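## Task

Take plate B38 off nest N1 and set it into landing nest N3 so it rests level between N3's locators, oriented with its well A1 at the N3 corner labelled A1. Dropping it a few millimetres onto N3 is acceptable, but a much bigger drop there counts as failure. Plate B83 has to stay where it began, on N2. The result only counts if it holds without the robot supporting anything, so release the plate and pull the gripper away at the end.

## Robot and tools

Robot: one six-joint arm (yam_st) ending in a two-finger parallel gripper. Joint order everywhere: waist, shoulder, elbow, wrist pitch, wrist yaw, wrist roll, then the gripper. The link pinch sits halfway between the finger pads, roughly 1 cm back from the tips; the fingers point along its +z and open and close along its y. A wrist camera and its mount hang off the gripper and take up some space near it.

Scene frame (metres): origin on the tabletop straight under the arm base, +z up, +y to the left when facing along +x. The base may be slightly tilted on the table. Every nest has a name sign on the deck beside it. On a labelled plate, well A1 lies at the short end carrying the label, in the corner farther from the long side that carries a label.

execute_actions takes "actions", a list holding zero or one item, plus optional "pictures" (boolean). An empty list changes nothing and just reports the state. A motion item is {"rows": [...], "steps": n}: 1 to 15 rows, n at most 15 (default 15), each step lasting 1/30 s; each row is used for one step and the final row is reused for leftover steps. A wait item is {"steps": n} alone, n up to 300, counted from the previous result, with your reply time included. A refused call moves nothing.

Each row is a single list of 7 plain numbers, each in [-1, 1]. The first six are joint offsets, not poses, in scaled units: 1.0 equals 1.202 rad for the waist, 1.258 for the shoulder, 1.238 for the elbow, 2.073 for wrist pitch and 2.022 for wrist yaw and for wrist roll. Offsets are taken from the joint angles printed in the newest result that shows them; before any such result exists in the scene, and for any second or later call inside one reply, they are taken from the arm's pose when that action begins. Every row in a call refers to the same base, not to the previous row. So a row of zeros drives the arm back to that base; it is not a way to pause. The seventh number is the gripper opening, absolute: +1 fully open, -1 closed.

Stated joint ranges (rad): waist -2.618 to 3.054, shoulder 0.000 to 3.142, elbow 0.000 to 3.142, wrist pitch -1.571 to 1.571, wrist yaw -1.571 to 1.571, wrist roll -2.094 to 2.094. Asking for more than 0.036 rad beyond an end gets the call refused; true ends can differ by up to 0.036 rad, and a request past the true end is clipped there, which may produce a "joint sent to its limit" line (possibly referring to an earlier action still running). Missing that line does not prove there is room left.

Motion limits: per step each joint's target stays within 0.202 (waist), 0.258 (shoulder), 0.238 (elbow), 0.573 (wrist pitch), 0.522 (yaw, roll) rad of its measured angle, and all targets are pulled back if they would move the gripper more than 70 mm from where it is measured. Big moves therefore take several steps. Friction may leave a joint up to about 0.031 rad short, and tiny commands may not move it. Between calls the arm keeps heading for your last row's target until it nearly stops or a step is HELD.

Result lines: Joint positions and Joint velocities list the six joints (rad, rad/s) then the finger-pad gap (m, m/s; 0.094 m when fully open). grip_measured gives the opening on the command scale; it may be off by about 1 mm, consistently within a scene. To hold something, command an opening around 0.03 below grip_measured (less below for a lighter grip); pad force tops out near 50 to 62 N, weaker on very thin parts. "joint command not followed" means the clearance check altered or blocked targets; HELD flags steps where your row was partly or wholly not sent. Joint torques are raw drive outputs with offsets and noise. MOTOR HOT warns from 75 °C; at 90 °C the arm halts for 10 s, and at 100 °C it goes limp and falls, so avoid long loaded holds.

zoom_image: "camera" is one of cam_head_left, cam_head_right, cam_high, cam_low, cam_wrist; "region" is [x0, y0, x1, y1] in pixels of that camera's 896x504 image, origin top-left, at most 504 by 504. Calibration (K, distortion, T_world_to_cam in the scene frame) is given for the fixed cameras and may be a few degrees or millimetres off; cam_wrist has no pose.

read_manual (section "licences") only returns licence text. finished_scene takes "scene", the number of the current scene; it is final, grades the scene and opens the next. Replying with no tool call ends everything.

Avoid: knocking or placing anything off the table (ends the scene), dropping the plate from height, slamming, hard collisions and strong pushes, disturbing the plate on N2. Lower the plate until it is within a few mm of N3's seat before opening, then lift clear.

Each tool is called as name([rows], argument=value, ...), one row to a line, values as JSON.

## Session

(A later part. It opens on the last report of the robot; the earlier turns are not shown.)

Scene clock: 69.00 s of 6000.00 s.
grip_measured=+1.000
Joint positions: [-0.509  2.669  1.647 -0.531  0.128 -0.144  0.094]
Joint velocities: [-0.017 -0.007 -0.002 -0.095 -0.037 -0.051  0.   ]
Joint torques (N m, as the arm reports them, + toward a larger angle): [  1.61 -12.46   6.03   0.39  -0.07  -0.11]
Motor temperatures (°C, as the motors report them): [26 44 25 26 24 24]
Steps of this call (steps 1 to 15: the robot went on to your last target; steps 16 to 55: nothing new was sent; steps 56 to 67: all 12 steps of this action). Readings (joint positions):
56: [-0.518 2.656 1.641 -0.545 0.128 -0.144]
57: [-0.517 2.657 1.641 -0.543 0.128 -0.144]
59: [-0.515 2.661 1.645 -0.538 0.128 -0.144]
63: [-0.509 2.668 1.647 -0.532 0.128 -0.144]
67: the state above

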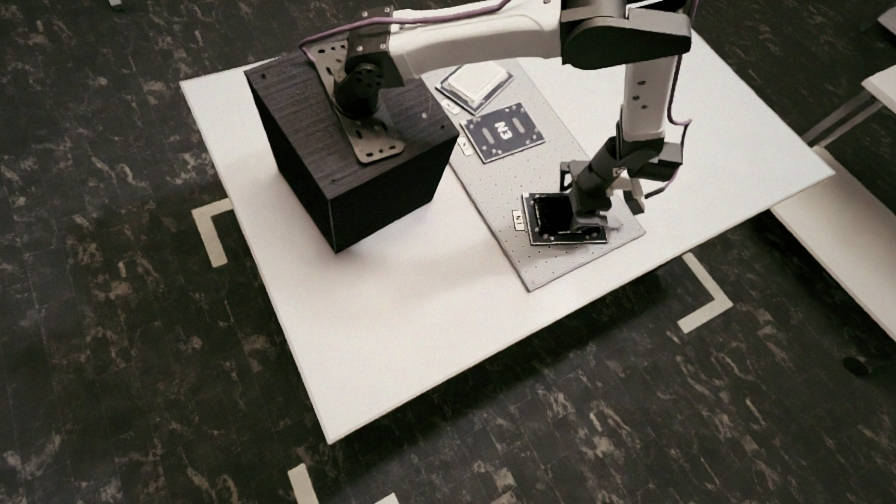

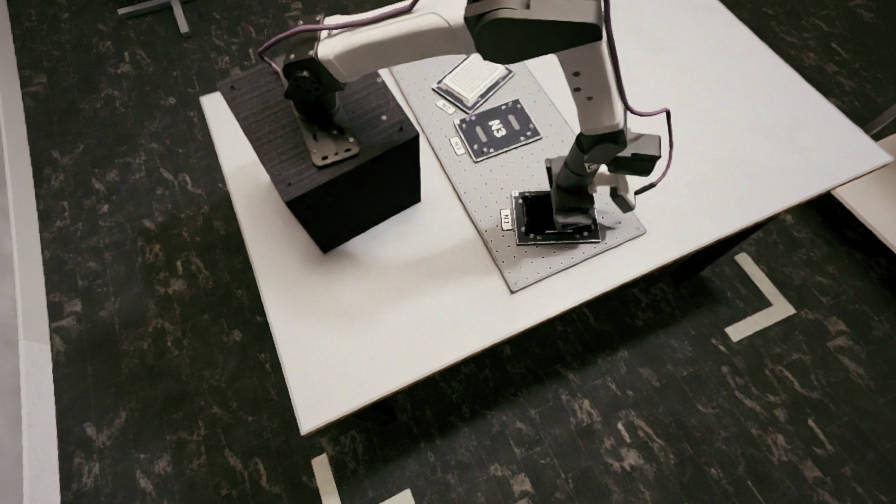

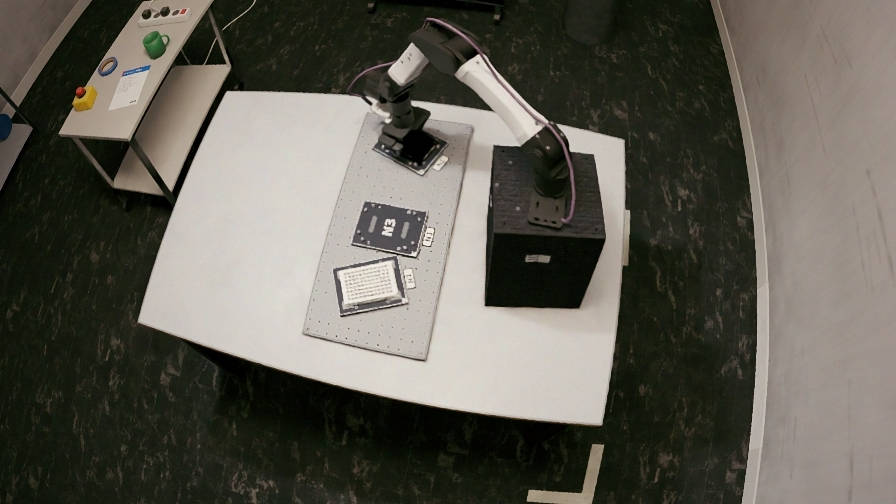

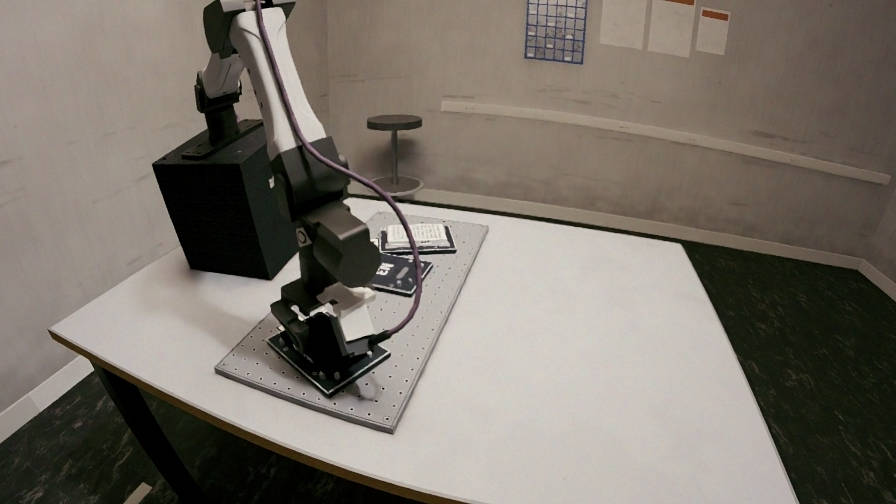

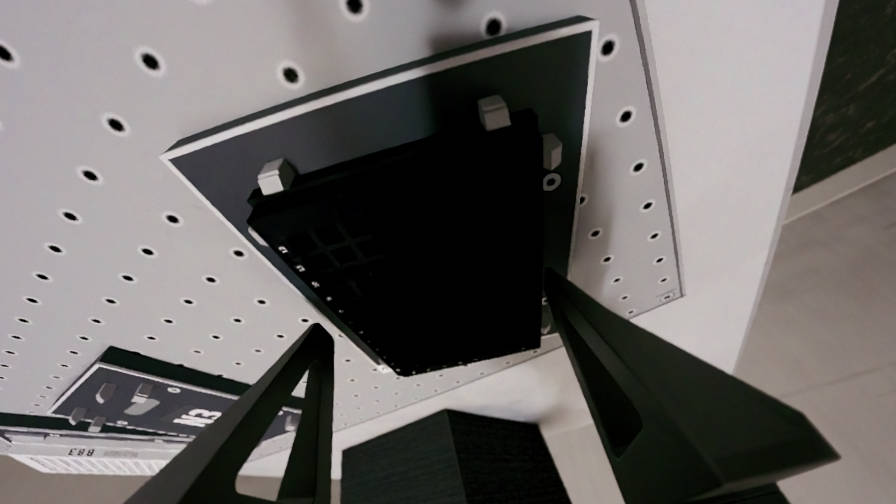

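execute_actions([
  {"rows":[[-0.006,0,0,0,0,0,1],[-0.012,0,0,0,0,0,1]],"steps":12},
])

Scene clock: 70.27 s of 6000.00 s.
grip_measured=+1.000
Joint positions: [-0.519  2.669  1.647 -0.529  0.128 -0.144  0.094]
Joint velocities: [-0.017 -0.007  0.002 -0.022 -0.007  0.007  0.   ]
Joint torques (N m, as the arm reports them, + toward a larger angle): [  0.82 -13.93   4.51   0.29  -0.06  -0.09]
Motor temperatures (°C, as the motors report them): [26 44 25 26 24 24]
Steps of this call (steps 1 to 15: the robot went on to your last target; steps 16 to 26: nothing new was sent; steps 27 to 38: all 12 steps of this action). Readings (joint positions):
27: [-0.509 2.669 1.647 -0.529 0.128 -0.144]
28: [-0.510 2.669 1.647 -0.529 0.128 -0.144]
30: [-0.512 2.669 1.647 -0.529 0.128 -0.144]
34: [-0.518 2.669 1.647 -0.529 0.128 -0.144]
38: the state above

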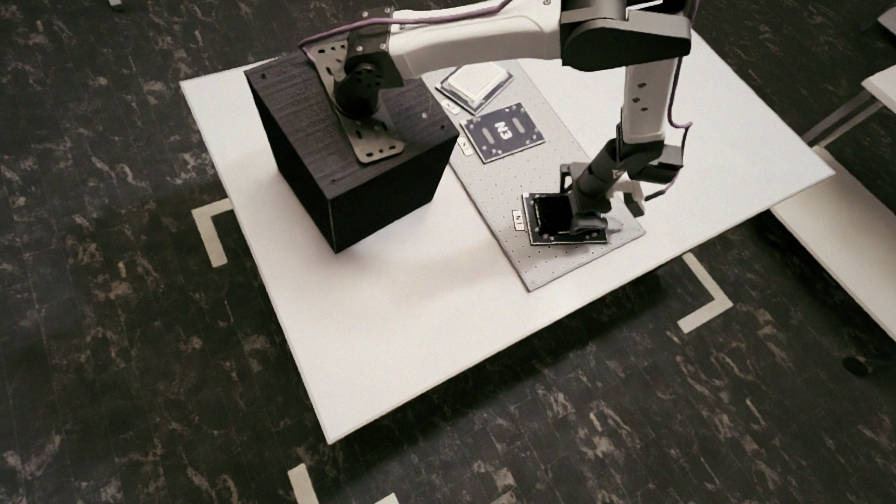

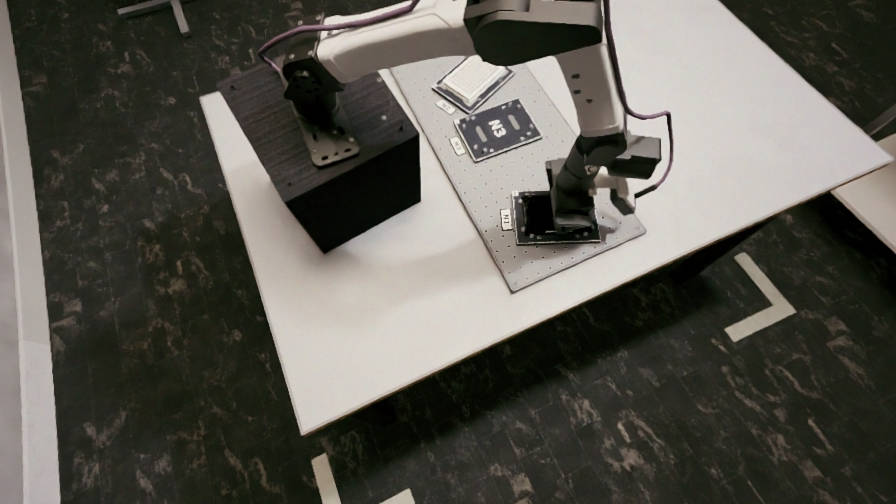

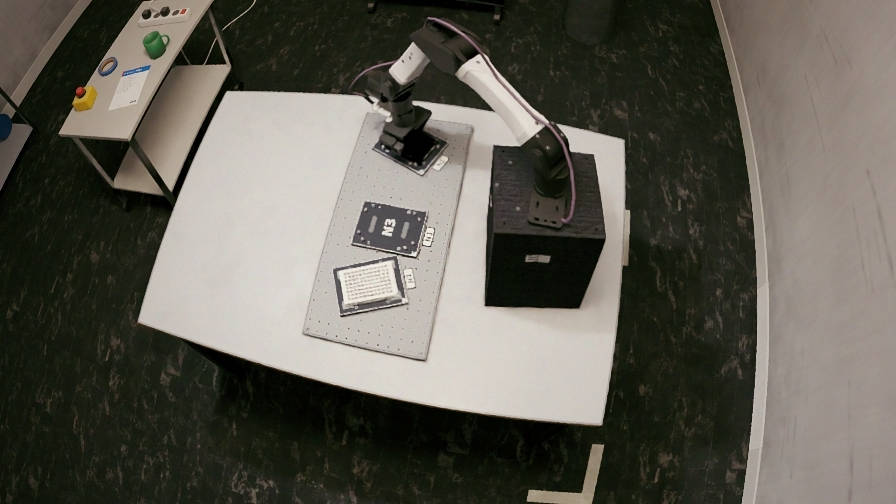

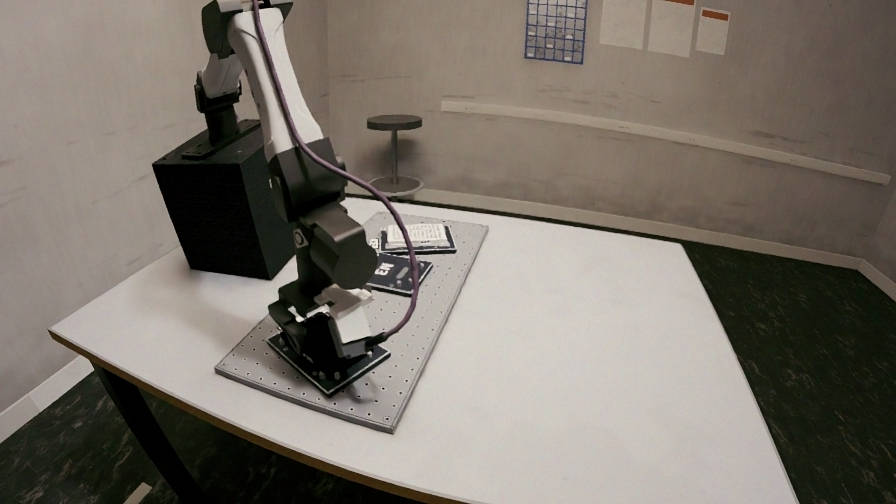

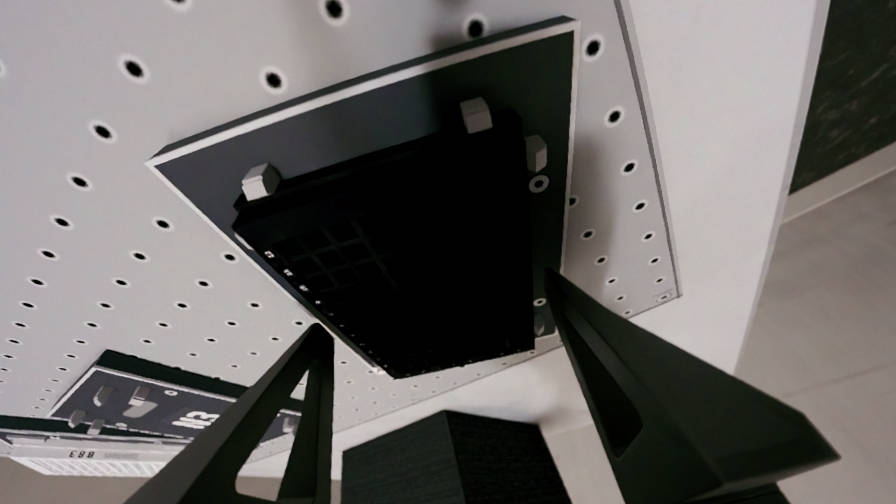

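execute_actions([
  {"rows":[[0,0.012,0.006,0.005,0,0,1],[0,0.024,0.012,0.01,0,0,1],[0,0.036,0.018,0.016,0,0,1]],"steps":14},
])

zoom_image(camera="cam_low", region=[220, 230, 440, 410])

Scene clock: 71.57 s of 6000.00 s.
grip_measured=+1.000
Joint positions: [-0.519  2.698  1.652 -0.508  0.128 -0.144  0.094]
Joint velocities: [-0.012 -0.017 -0.017  0.051 -0.037  0.051  0.   ]
Joint torques (N m, as the arm reports them, + toward a larger angle): [  1.07 -12.63   5.6    0.41  -0.06  -0.09]
Motor temperatures (°C, as the motors report them): [26 45 25 26 24 24]
Steps of this call (steps 1 to 15: the robot went on to your last target; steps 16 to 25: nothing new was sent; steps 26 to 39: all 14 steps of this action). Readings (joint positions):
26: [-0.519 2.669 1.647 -0.529 0.128 -0.144]
27: [-0.519 2.669 1.647 -0.528 0.128 -0.144]
29: [-0.519 2.676 1.650 -0.520 0.128 -0.144]
33: [-0.519 2.693 1.652 -0.510 0.128 -0.144]
39: the state above

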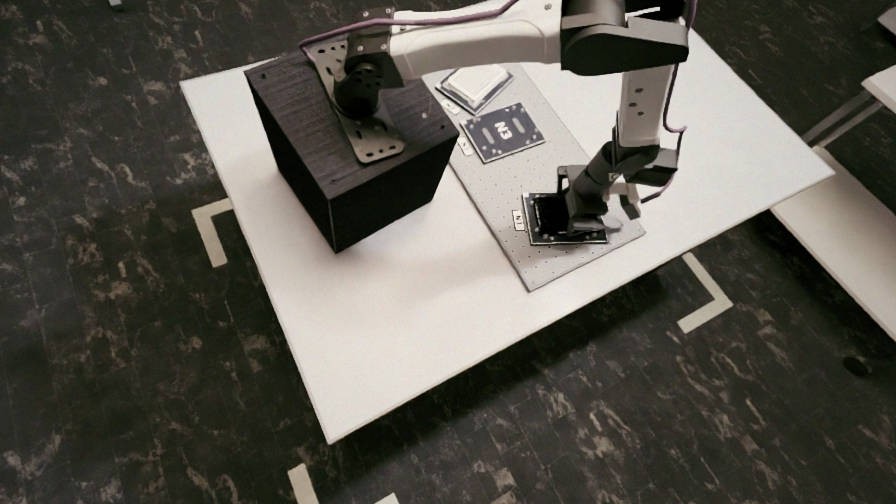

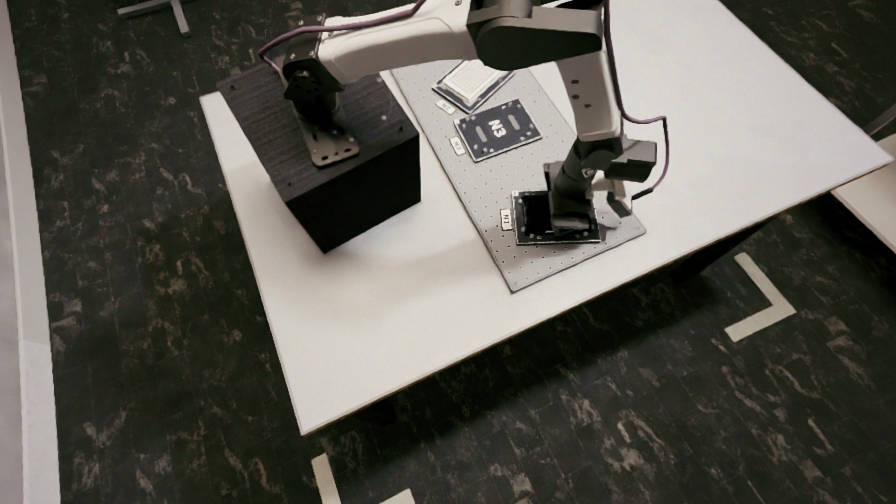

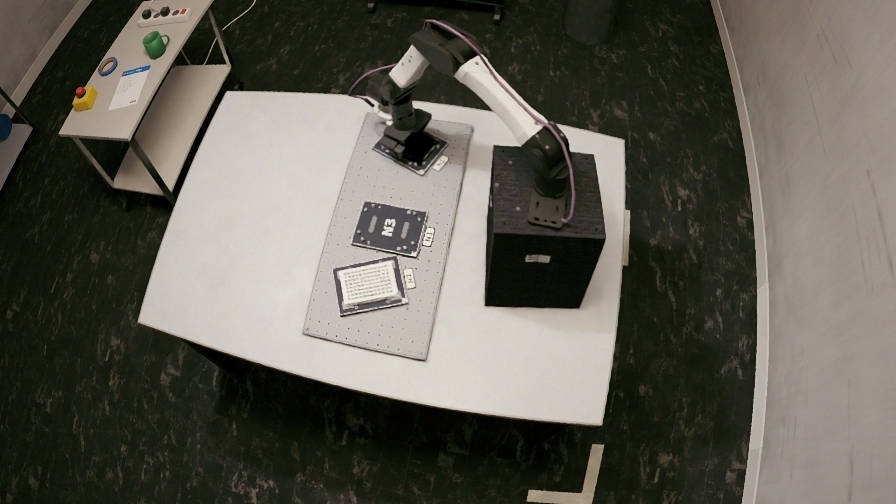

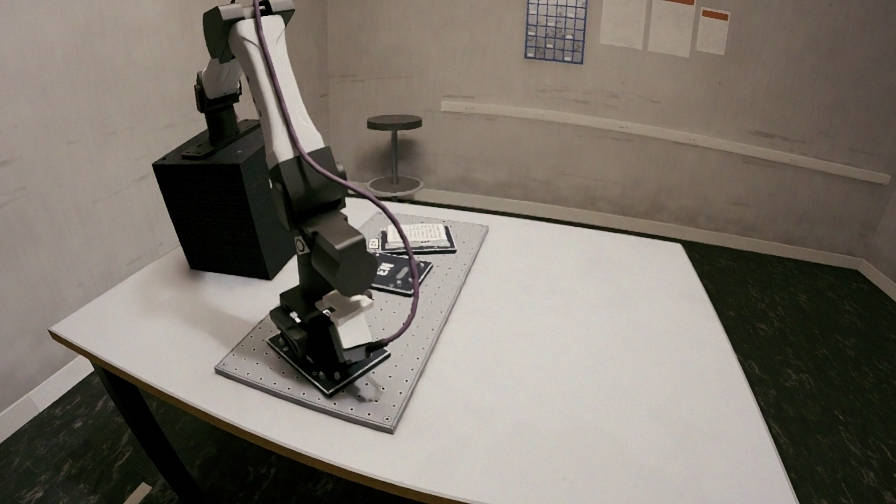

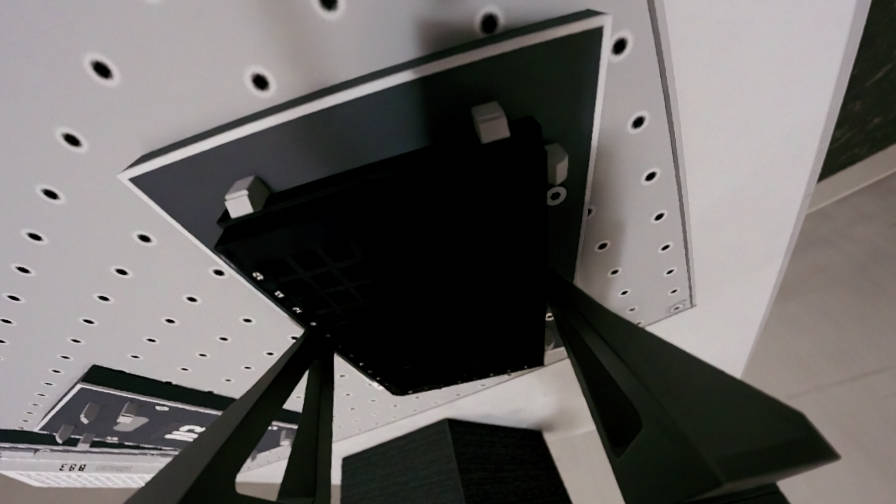

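Region (220, 230, 440, 410) of cam_low's 896x504 image, scaled by 2.291, with more detail than that image has; it fills the top 412 rows of this view, and the rest is white.

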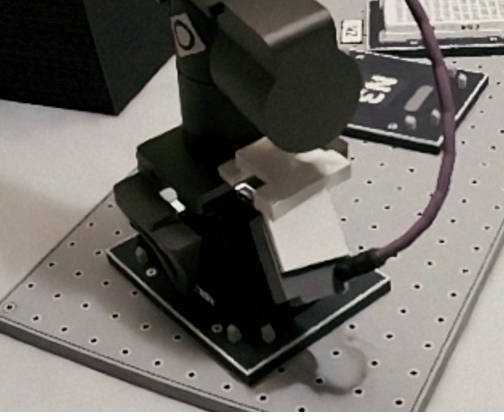

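execute_actions([
  {"rows":[[0,0.012,0.008,0.005,0,0,1],[0,0.024,0.016,0.01,0,0,1],[0,0.036,0.022,0.014,0,0,1]],"steps":14},
])

zoom_image(camera="cam_low", region=[220, 230, 440, 410])

zoom_image(camera="cam_high", region=[330, 50, 500, 200])

Scene clock: 73.90 s of 6000.00 s.
grip_measured=+1.000
Joint positions: [-0.519  2.703  1.661 -0.506  0.127 -0.145  0.094]
Joint velocities: [-0.017 -0.007 -0.012 -0.022  0.037 -0.066  0.   ]
Joint torques (N m, as the arm reports them, + toward a larger angle): [  1.08 -10.92   5.8    0.6   -0.05  -0.1 ]
Motor temperatures (°C, as the motors report them): [26 45 25 26 24 24]
Steps of this call (steps 1 to 15: the robot went on to your last target; steps 16 to 56: nothing new was sent; steps 57 to 70: all 14 steps of this action). Readings (joint positions):
57: [-0.519 2.698 1.652 -0.505 0.128 -0.144]
58: [-0.519 2.698 1.652 -0.505 0.128 -0.144]
60: [-0.519 2.702 1.658 -0.505 0.128 -0.145]
64: [-0.519 2.703 1.661 -0.506 0.127 -0.145]
70: the state above

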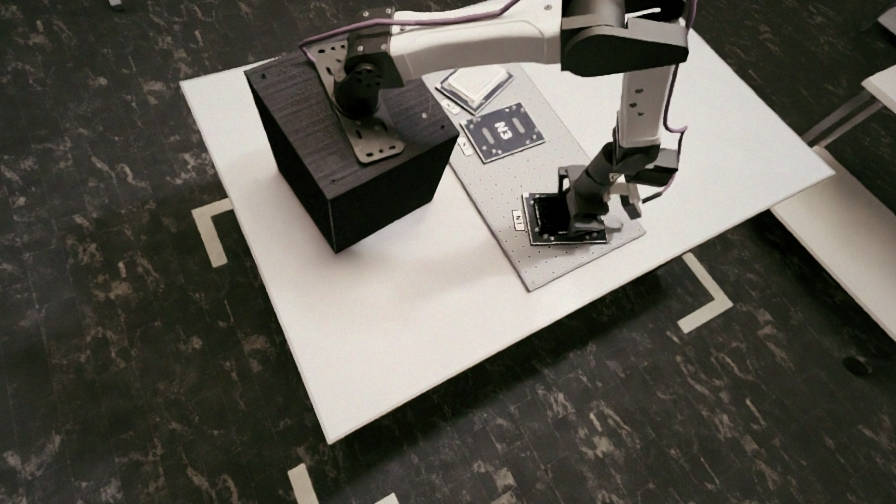

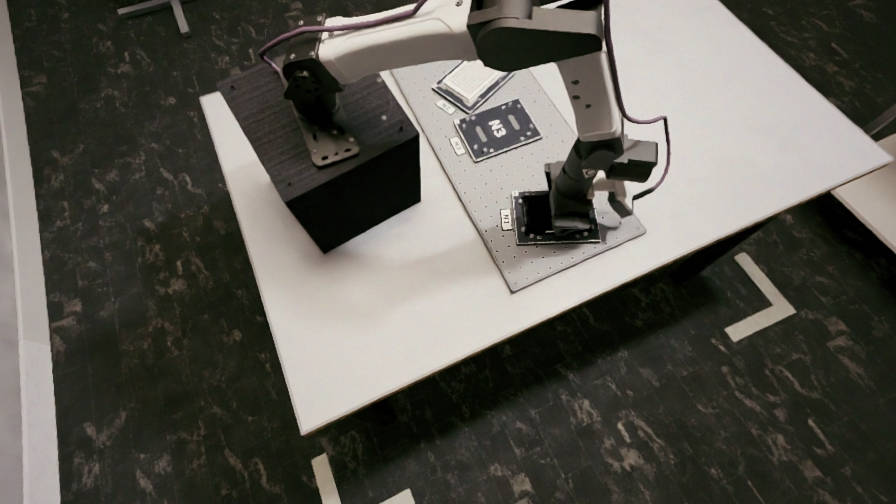

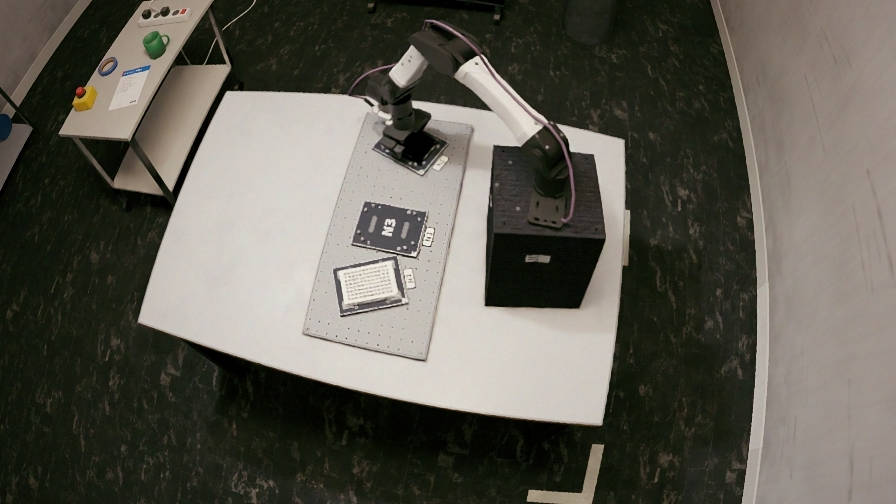

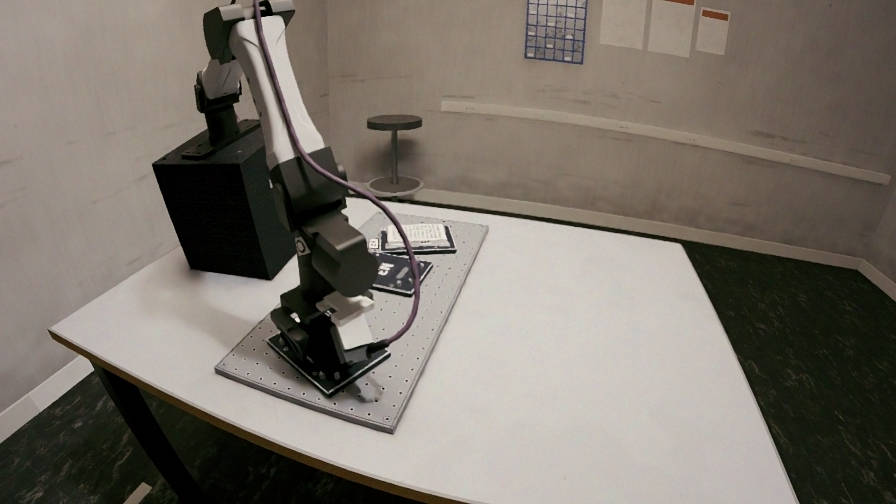

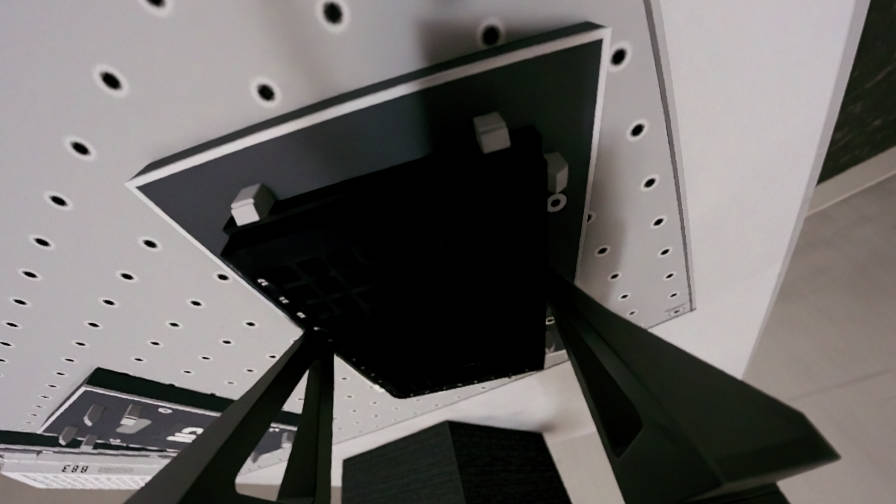

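Region (220, 230, 440, 410) of cam_low's 896x504 image, scaled by 2.291, with more detail than that image has; it fills the top 412 rows of this view, and the rest is white.

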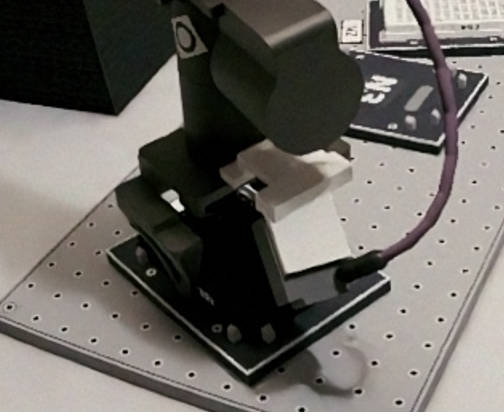

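Region (330, 50, 500, 200) of cam_high's 896x504 image, scaled by 2.965, with more detail than that image has; it fills the top 445 rows of this view, and the rest is white.

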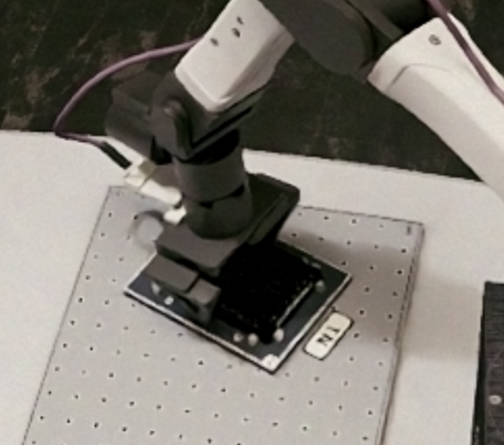

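execute_actions([
  {"rows":[[0,-0.012,0,0,0,0,1],[0,-0.012,0,0,0,0,1],[0,-0.012,0,0,0,0,1],[0,-0.012,0,0,0,0,1],[0,-0.012,0,0,0,0,0.93],[0,-0.012,0,0,0,0,0.88],[0,-0.012,0,0,0,0,0.84],[0,-0.012,0,0,0,0,0.8],[0,-0.012,0,0,0,0,0.77]],"steps":15},
])

Scene clock: 76.63 s of 6000.00 s.
grip_measured=+0.783
Joint positions: [-0.521  2.702  1.661 -0.508  0.132 -0.145  0.084]
Joint velocities: [ 0.007 -0.002 -0.002 -0.022  0.066 -0.051  0.   ]
Joint torques (N m, as the arm reports them, + toward a larger angle): [  1.26 -15.1    4.42   0.31  -0.13  -0.1 ]
Motor temperatures (°C, as the motors report them): [26 45 25 26 24 24]
Steps of this call (steps 1 to 15: the robot went on to your last target; steps 16 to 67: nothing new was sent; steps 68 to 82: all 15 steps of this action). Readings (joint positions):
68: [-0.519 2.703 1.661 -0.507 0.127 -0.145]
69: [-0.519 2.703 1.661 -0.507 0.127 -0.145]
71: [-0.519 2.703 1.661 -0.507 0.127 -0.145]
75: [-0.520 2.702 1.661 -0.508 0.131 -0.145]
82: the state above

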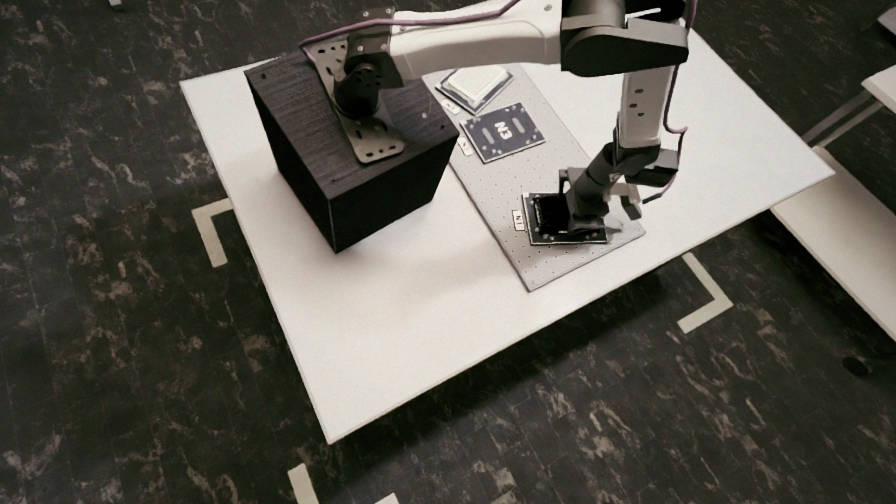

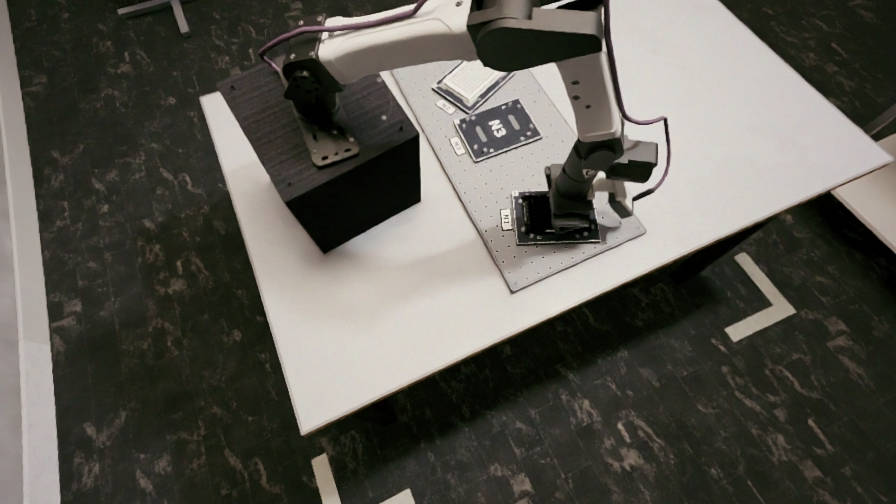

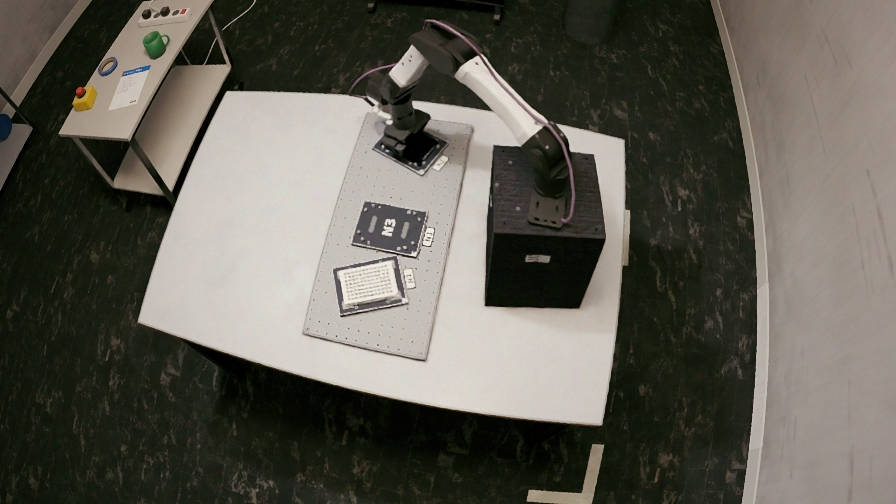

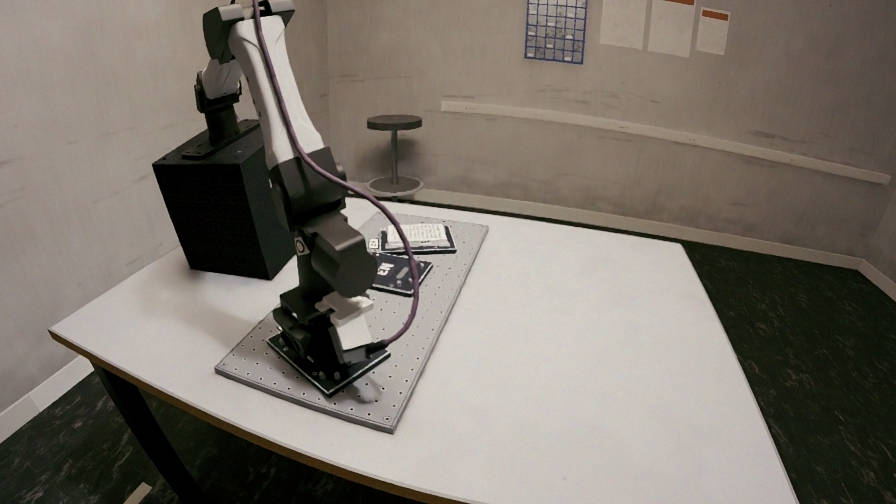

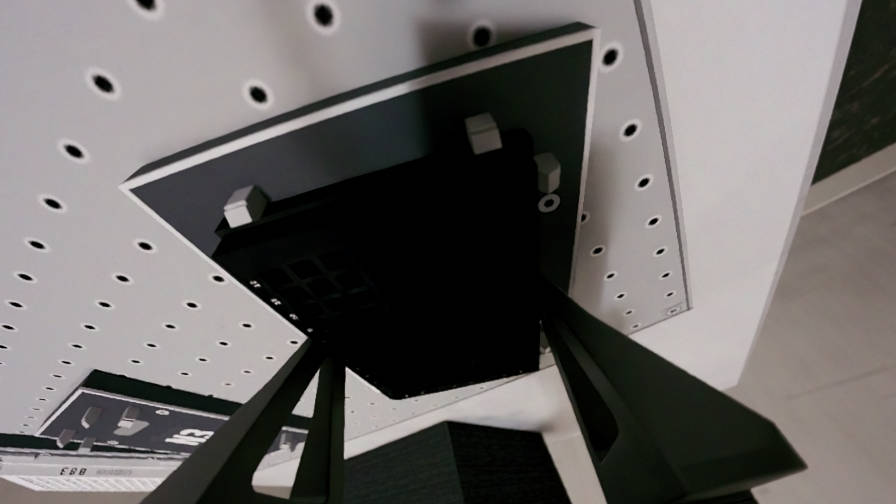

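execute_actions([
  {"rows":[[0,0,0,0,0,0,0.75],[0,0,0,0,0,0,0.73],[0,0,0,0,0,0,0.71]],"steps":12},
], pictures=false)

Scene clock: 78.13 s of 6000.00 s.
grip_measured=+0.759
Joint positions: [-0.521  2.702  1.661 -0.508  0.132 -0.145  0.083]
Joint velocities: [ 0.002 -0.007  0.012  0.051 -0.007 -0.125 -0.   ]
Joint torques (N m, as the arm reports them, + toward a larger angle): [  1.1  -13.96   4.4    0.32  -0.07  -0.09]
Motor temperatures (°C, as the motors report them): [26 45 25 26 24 24]
Steps of this call (steps 1 to 15: the robot went on to your last target; steps 16 to 33: nothing new was sent; steps 34 to 45: all 12 steps of this action). Readings (joint positions):
34: [-0.521 2.702 1.661 -0.508 0.132 -0.145]
35: [-0.521 2.702 1.661 -0.508 0.132 -0.145]
37: [-0.521 2.702 1.661 -0.508 0.132 -0.145]
41: [-0.521 2.702 1.661 -0.508 0.132 -0.145]
45: the state above

execute_actions([
  {"rows":[[0,-0.015,0,-0.005,0,0,0.725],[0,-0.03,0,-0.015,0,0,0.725],[0,-0.045,-0.005,-0.022,0,0,0.725],[0,-0.06,-0.01,-0.03,0,0,0.725],[0,-0.075,-0.015,-0.037,0,0,0.725],[0,-0.09,-0.02,-0.044,0,0,0.725],[0,-0.105,-0.024,-0.05,0,0,0.725],[0,-0.12,-0.027,-0.057,0,0,0.725],[0,-0.135,-0.03,-0.064,0,0,0.725]],"steps":15},
])

Scene clock: 79.77 s of 6000.00 s.
grip_measured=+0.759
Joint positions: [-0.521  2.535  1.64  -0.61   0.132 -0.145  0.083]
Joint velocities: [-0.007  0.012  0.002 -0.066 -0.022 -0.007  0.   ]
Joint torques (N m, as the arm reports them, + toward a larger angle): [  1.15 -14.16   3.91   0.1   -0.08  -0.09]
Motor temperatures (°C, as the motors report them): [26 46 25 26 24 24]
Steps of this call (steps 1 to 15: the robot went on to your last target; steps 16 to 34: nothing new was sent; steps 35 to 49: all 15 steps of this action). Readings (joint positions):
35: [-0.521 2.702 1.661 -0.508 0.132 -0.145]
36: [-0.521 2.701 1.661 -0.510 0.132 -0.145]
38: [-0.521 2.691 1.661 -0.523 0.132 -0.145]
42: [-0.521 2.624 1.644 -0.573 0.132 -0.145]
49: the state above

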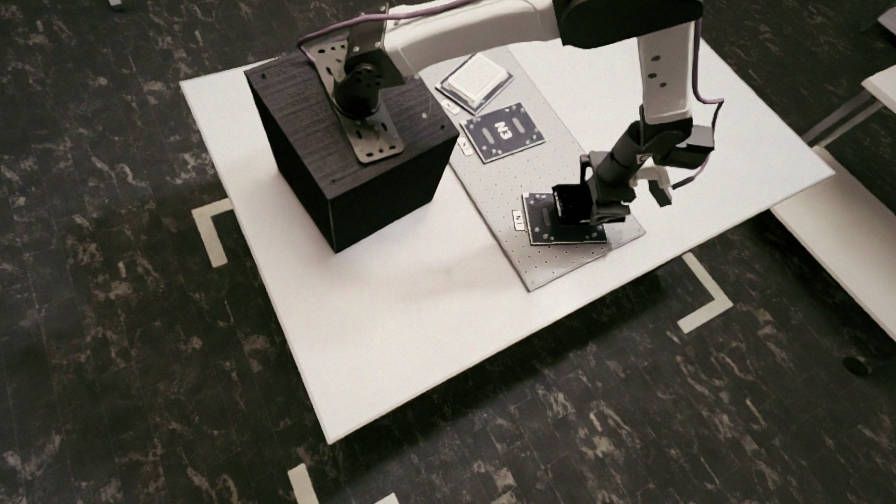

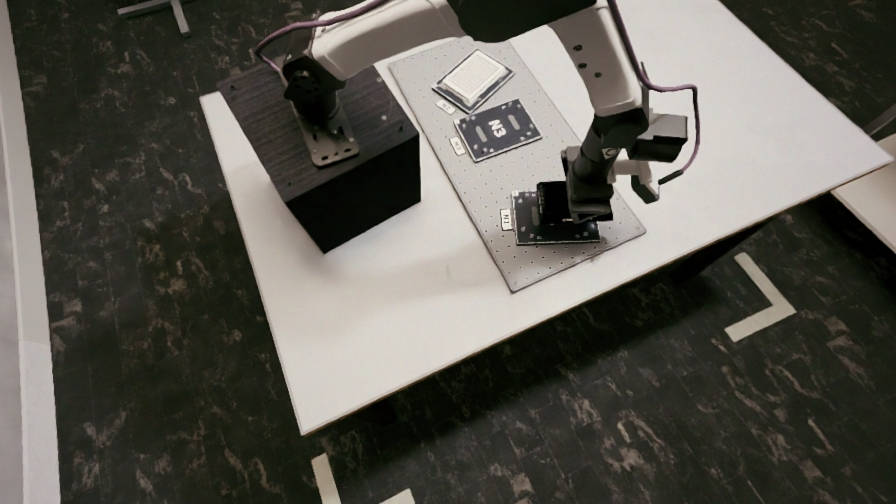

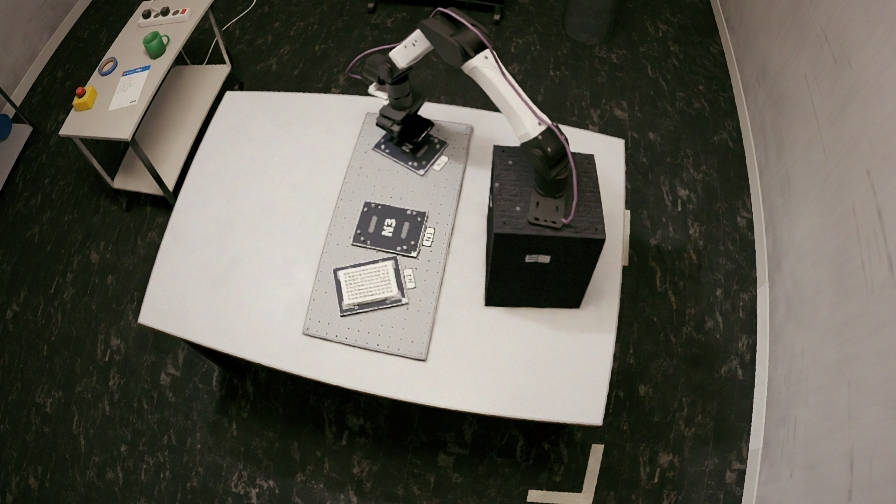

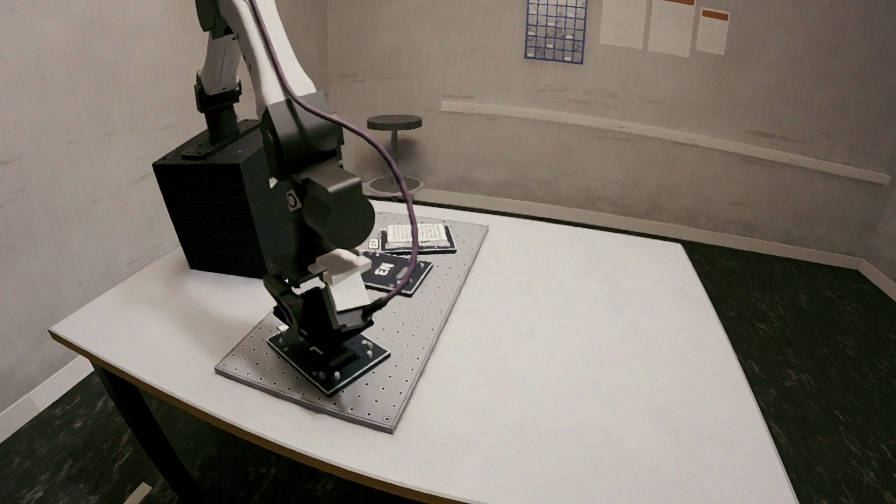

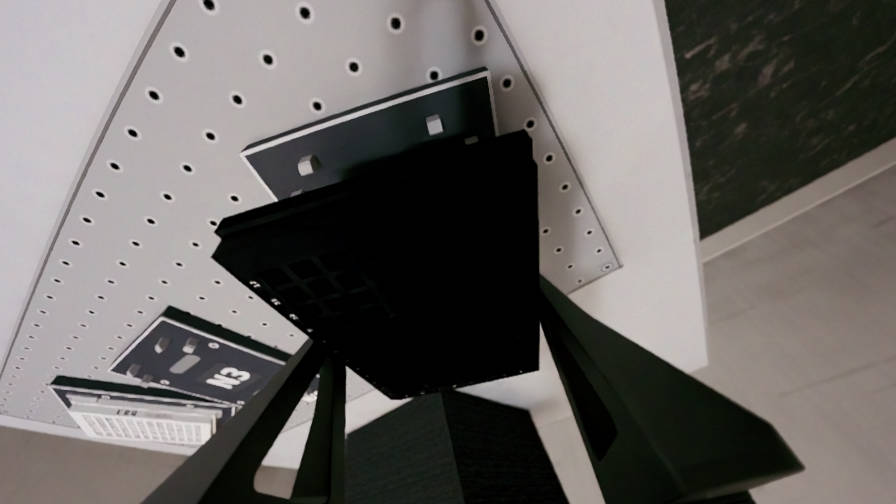

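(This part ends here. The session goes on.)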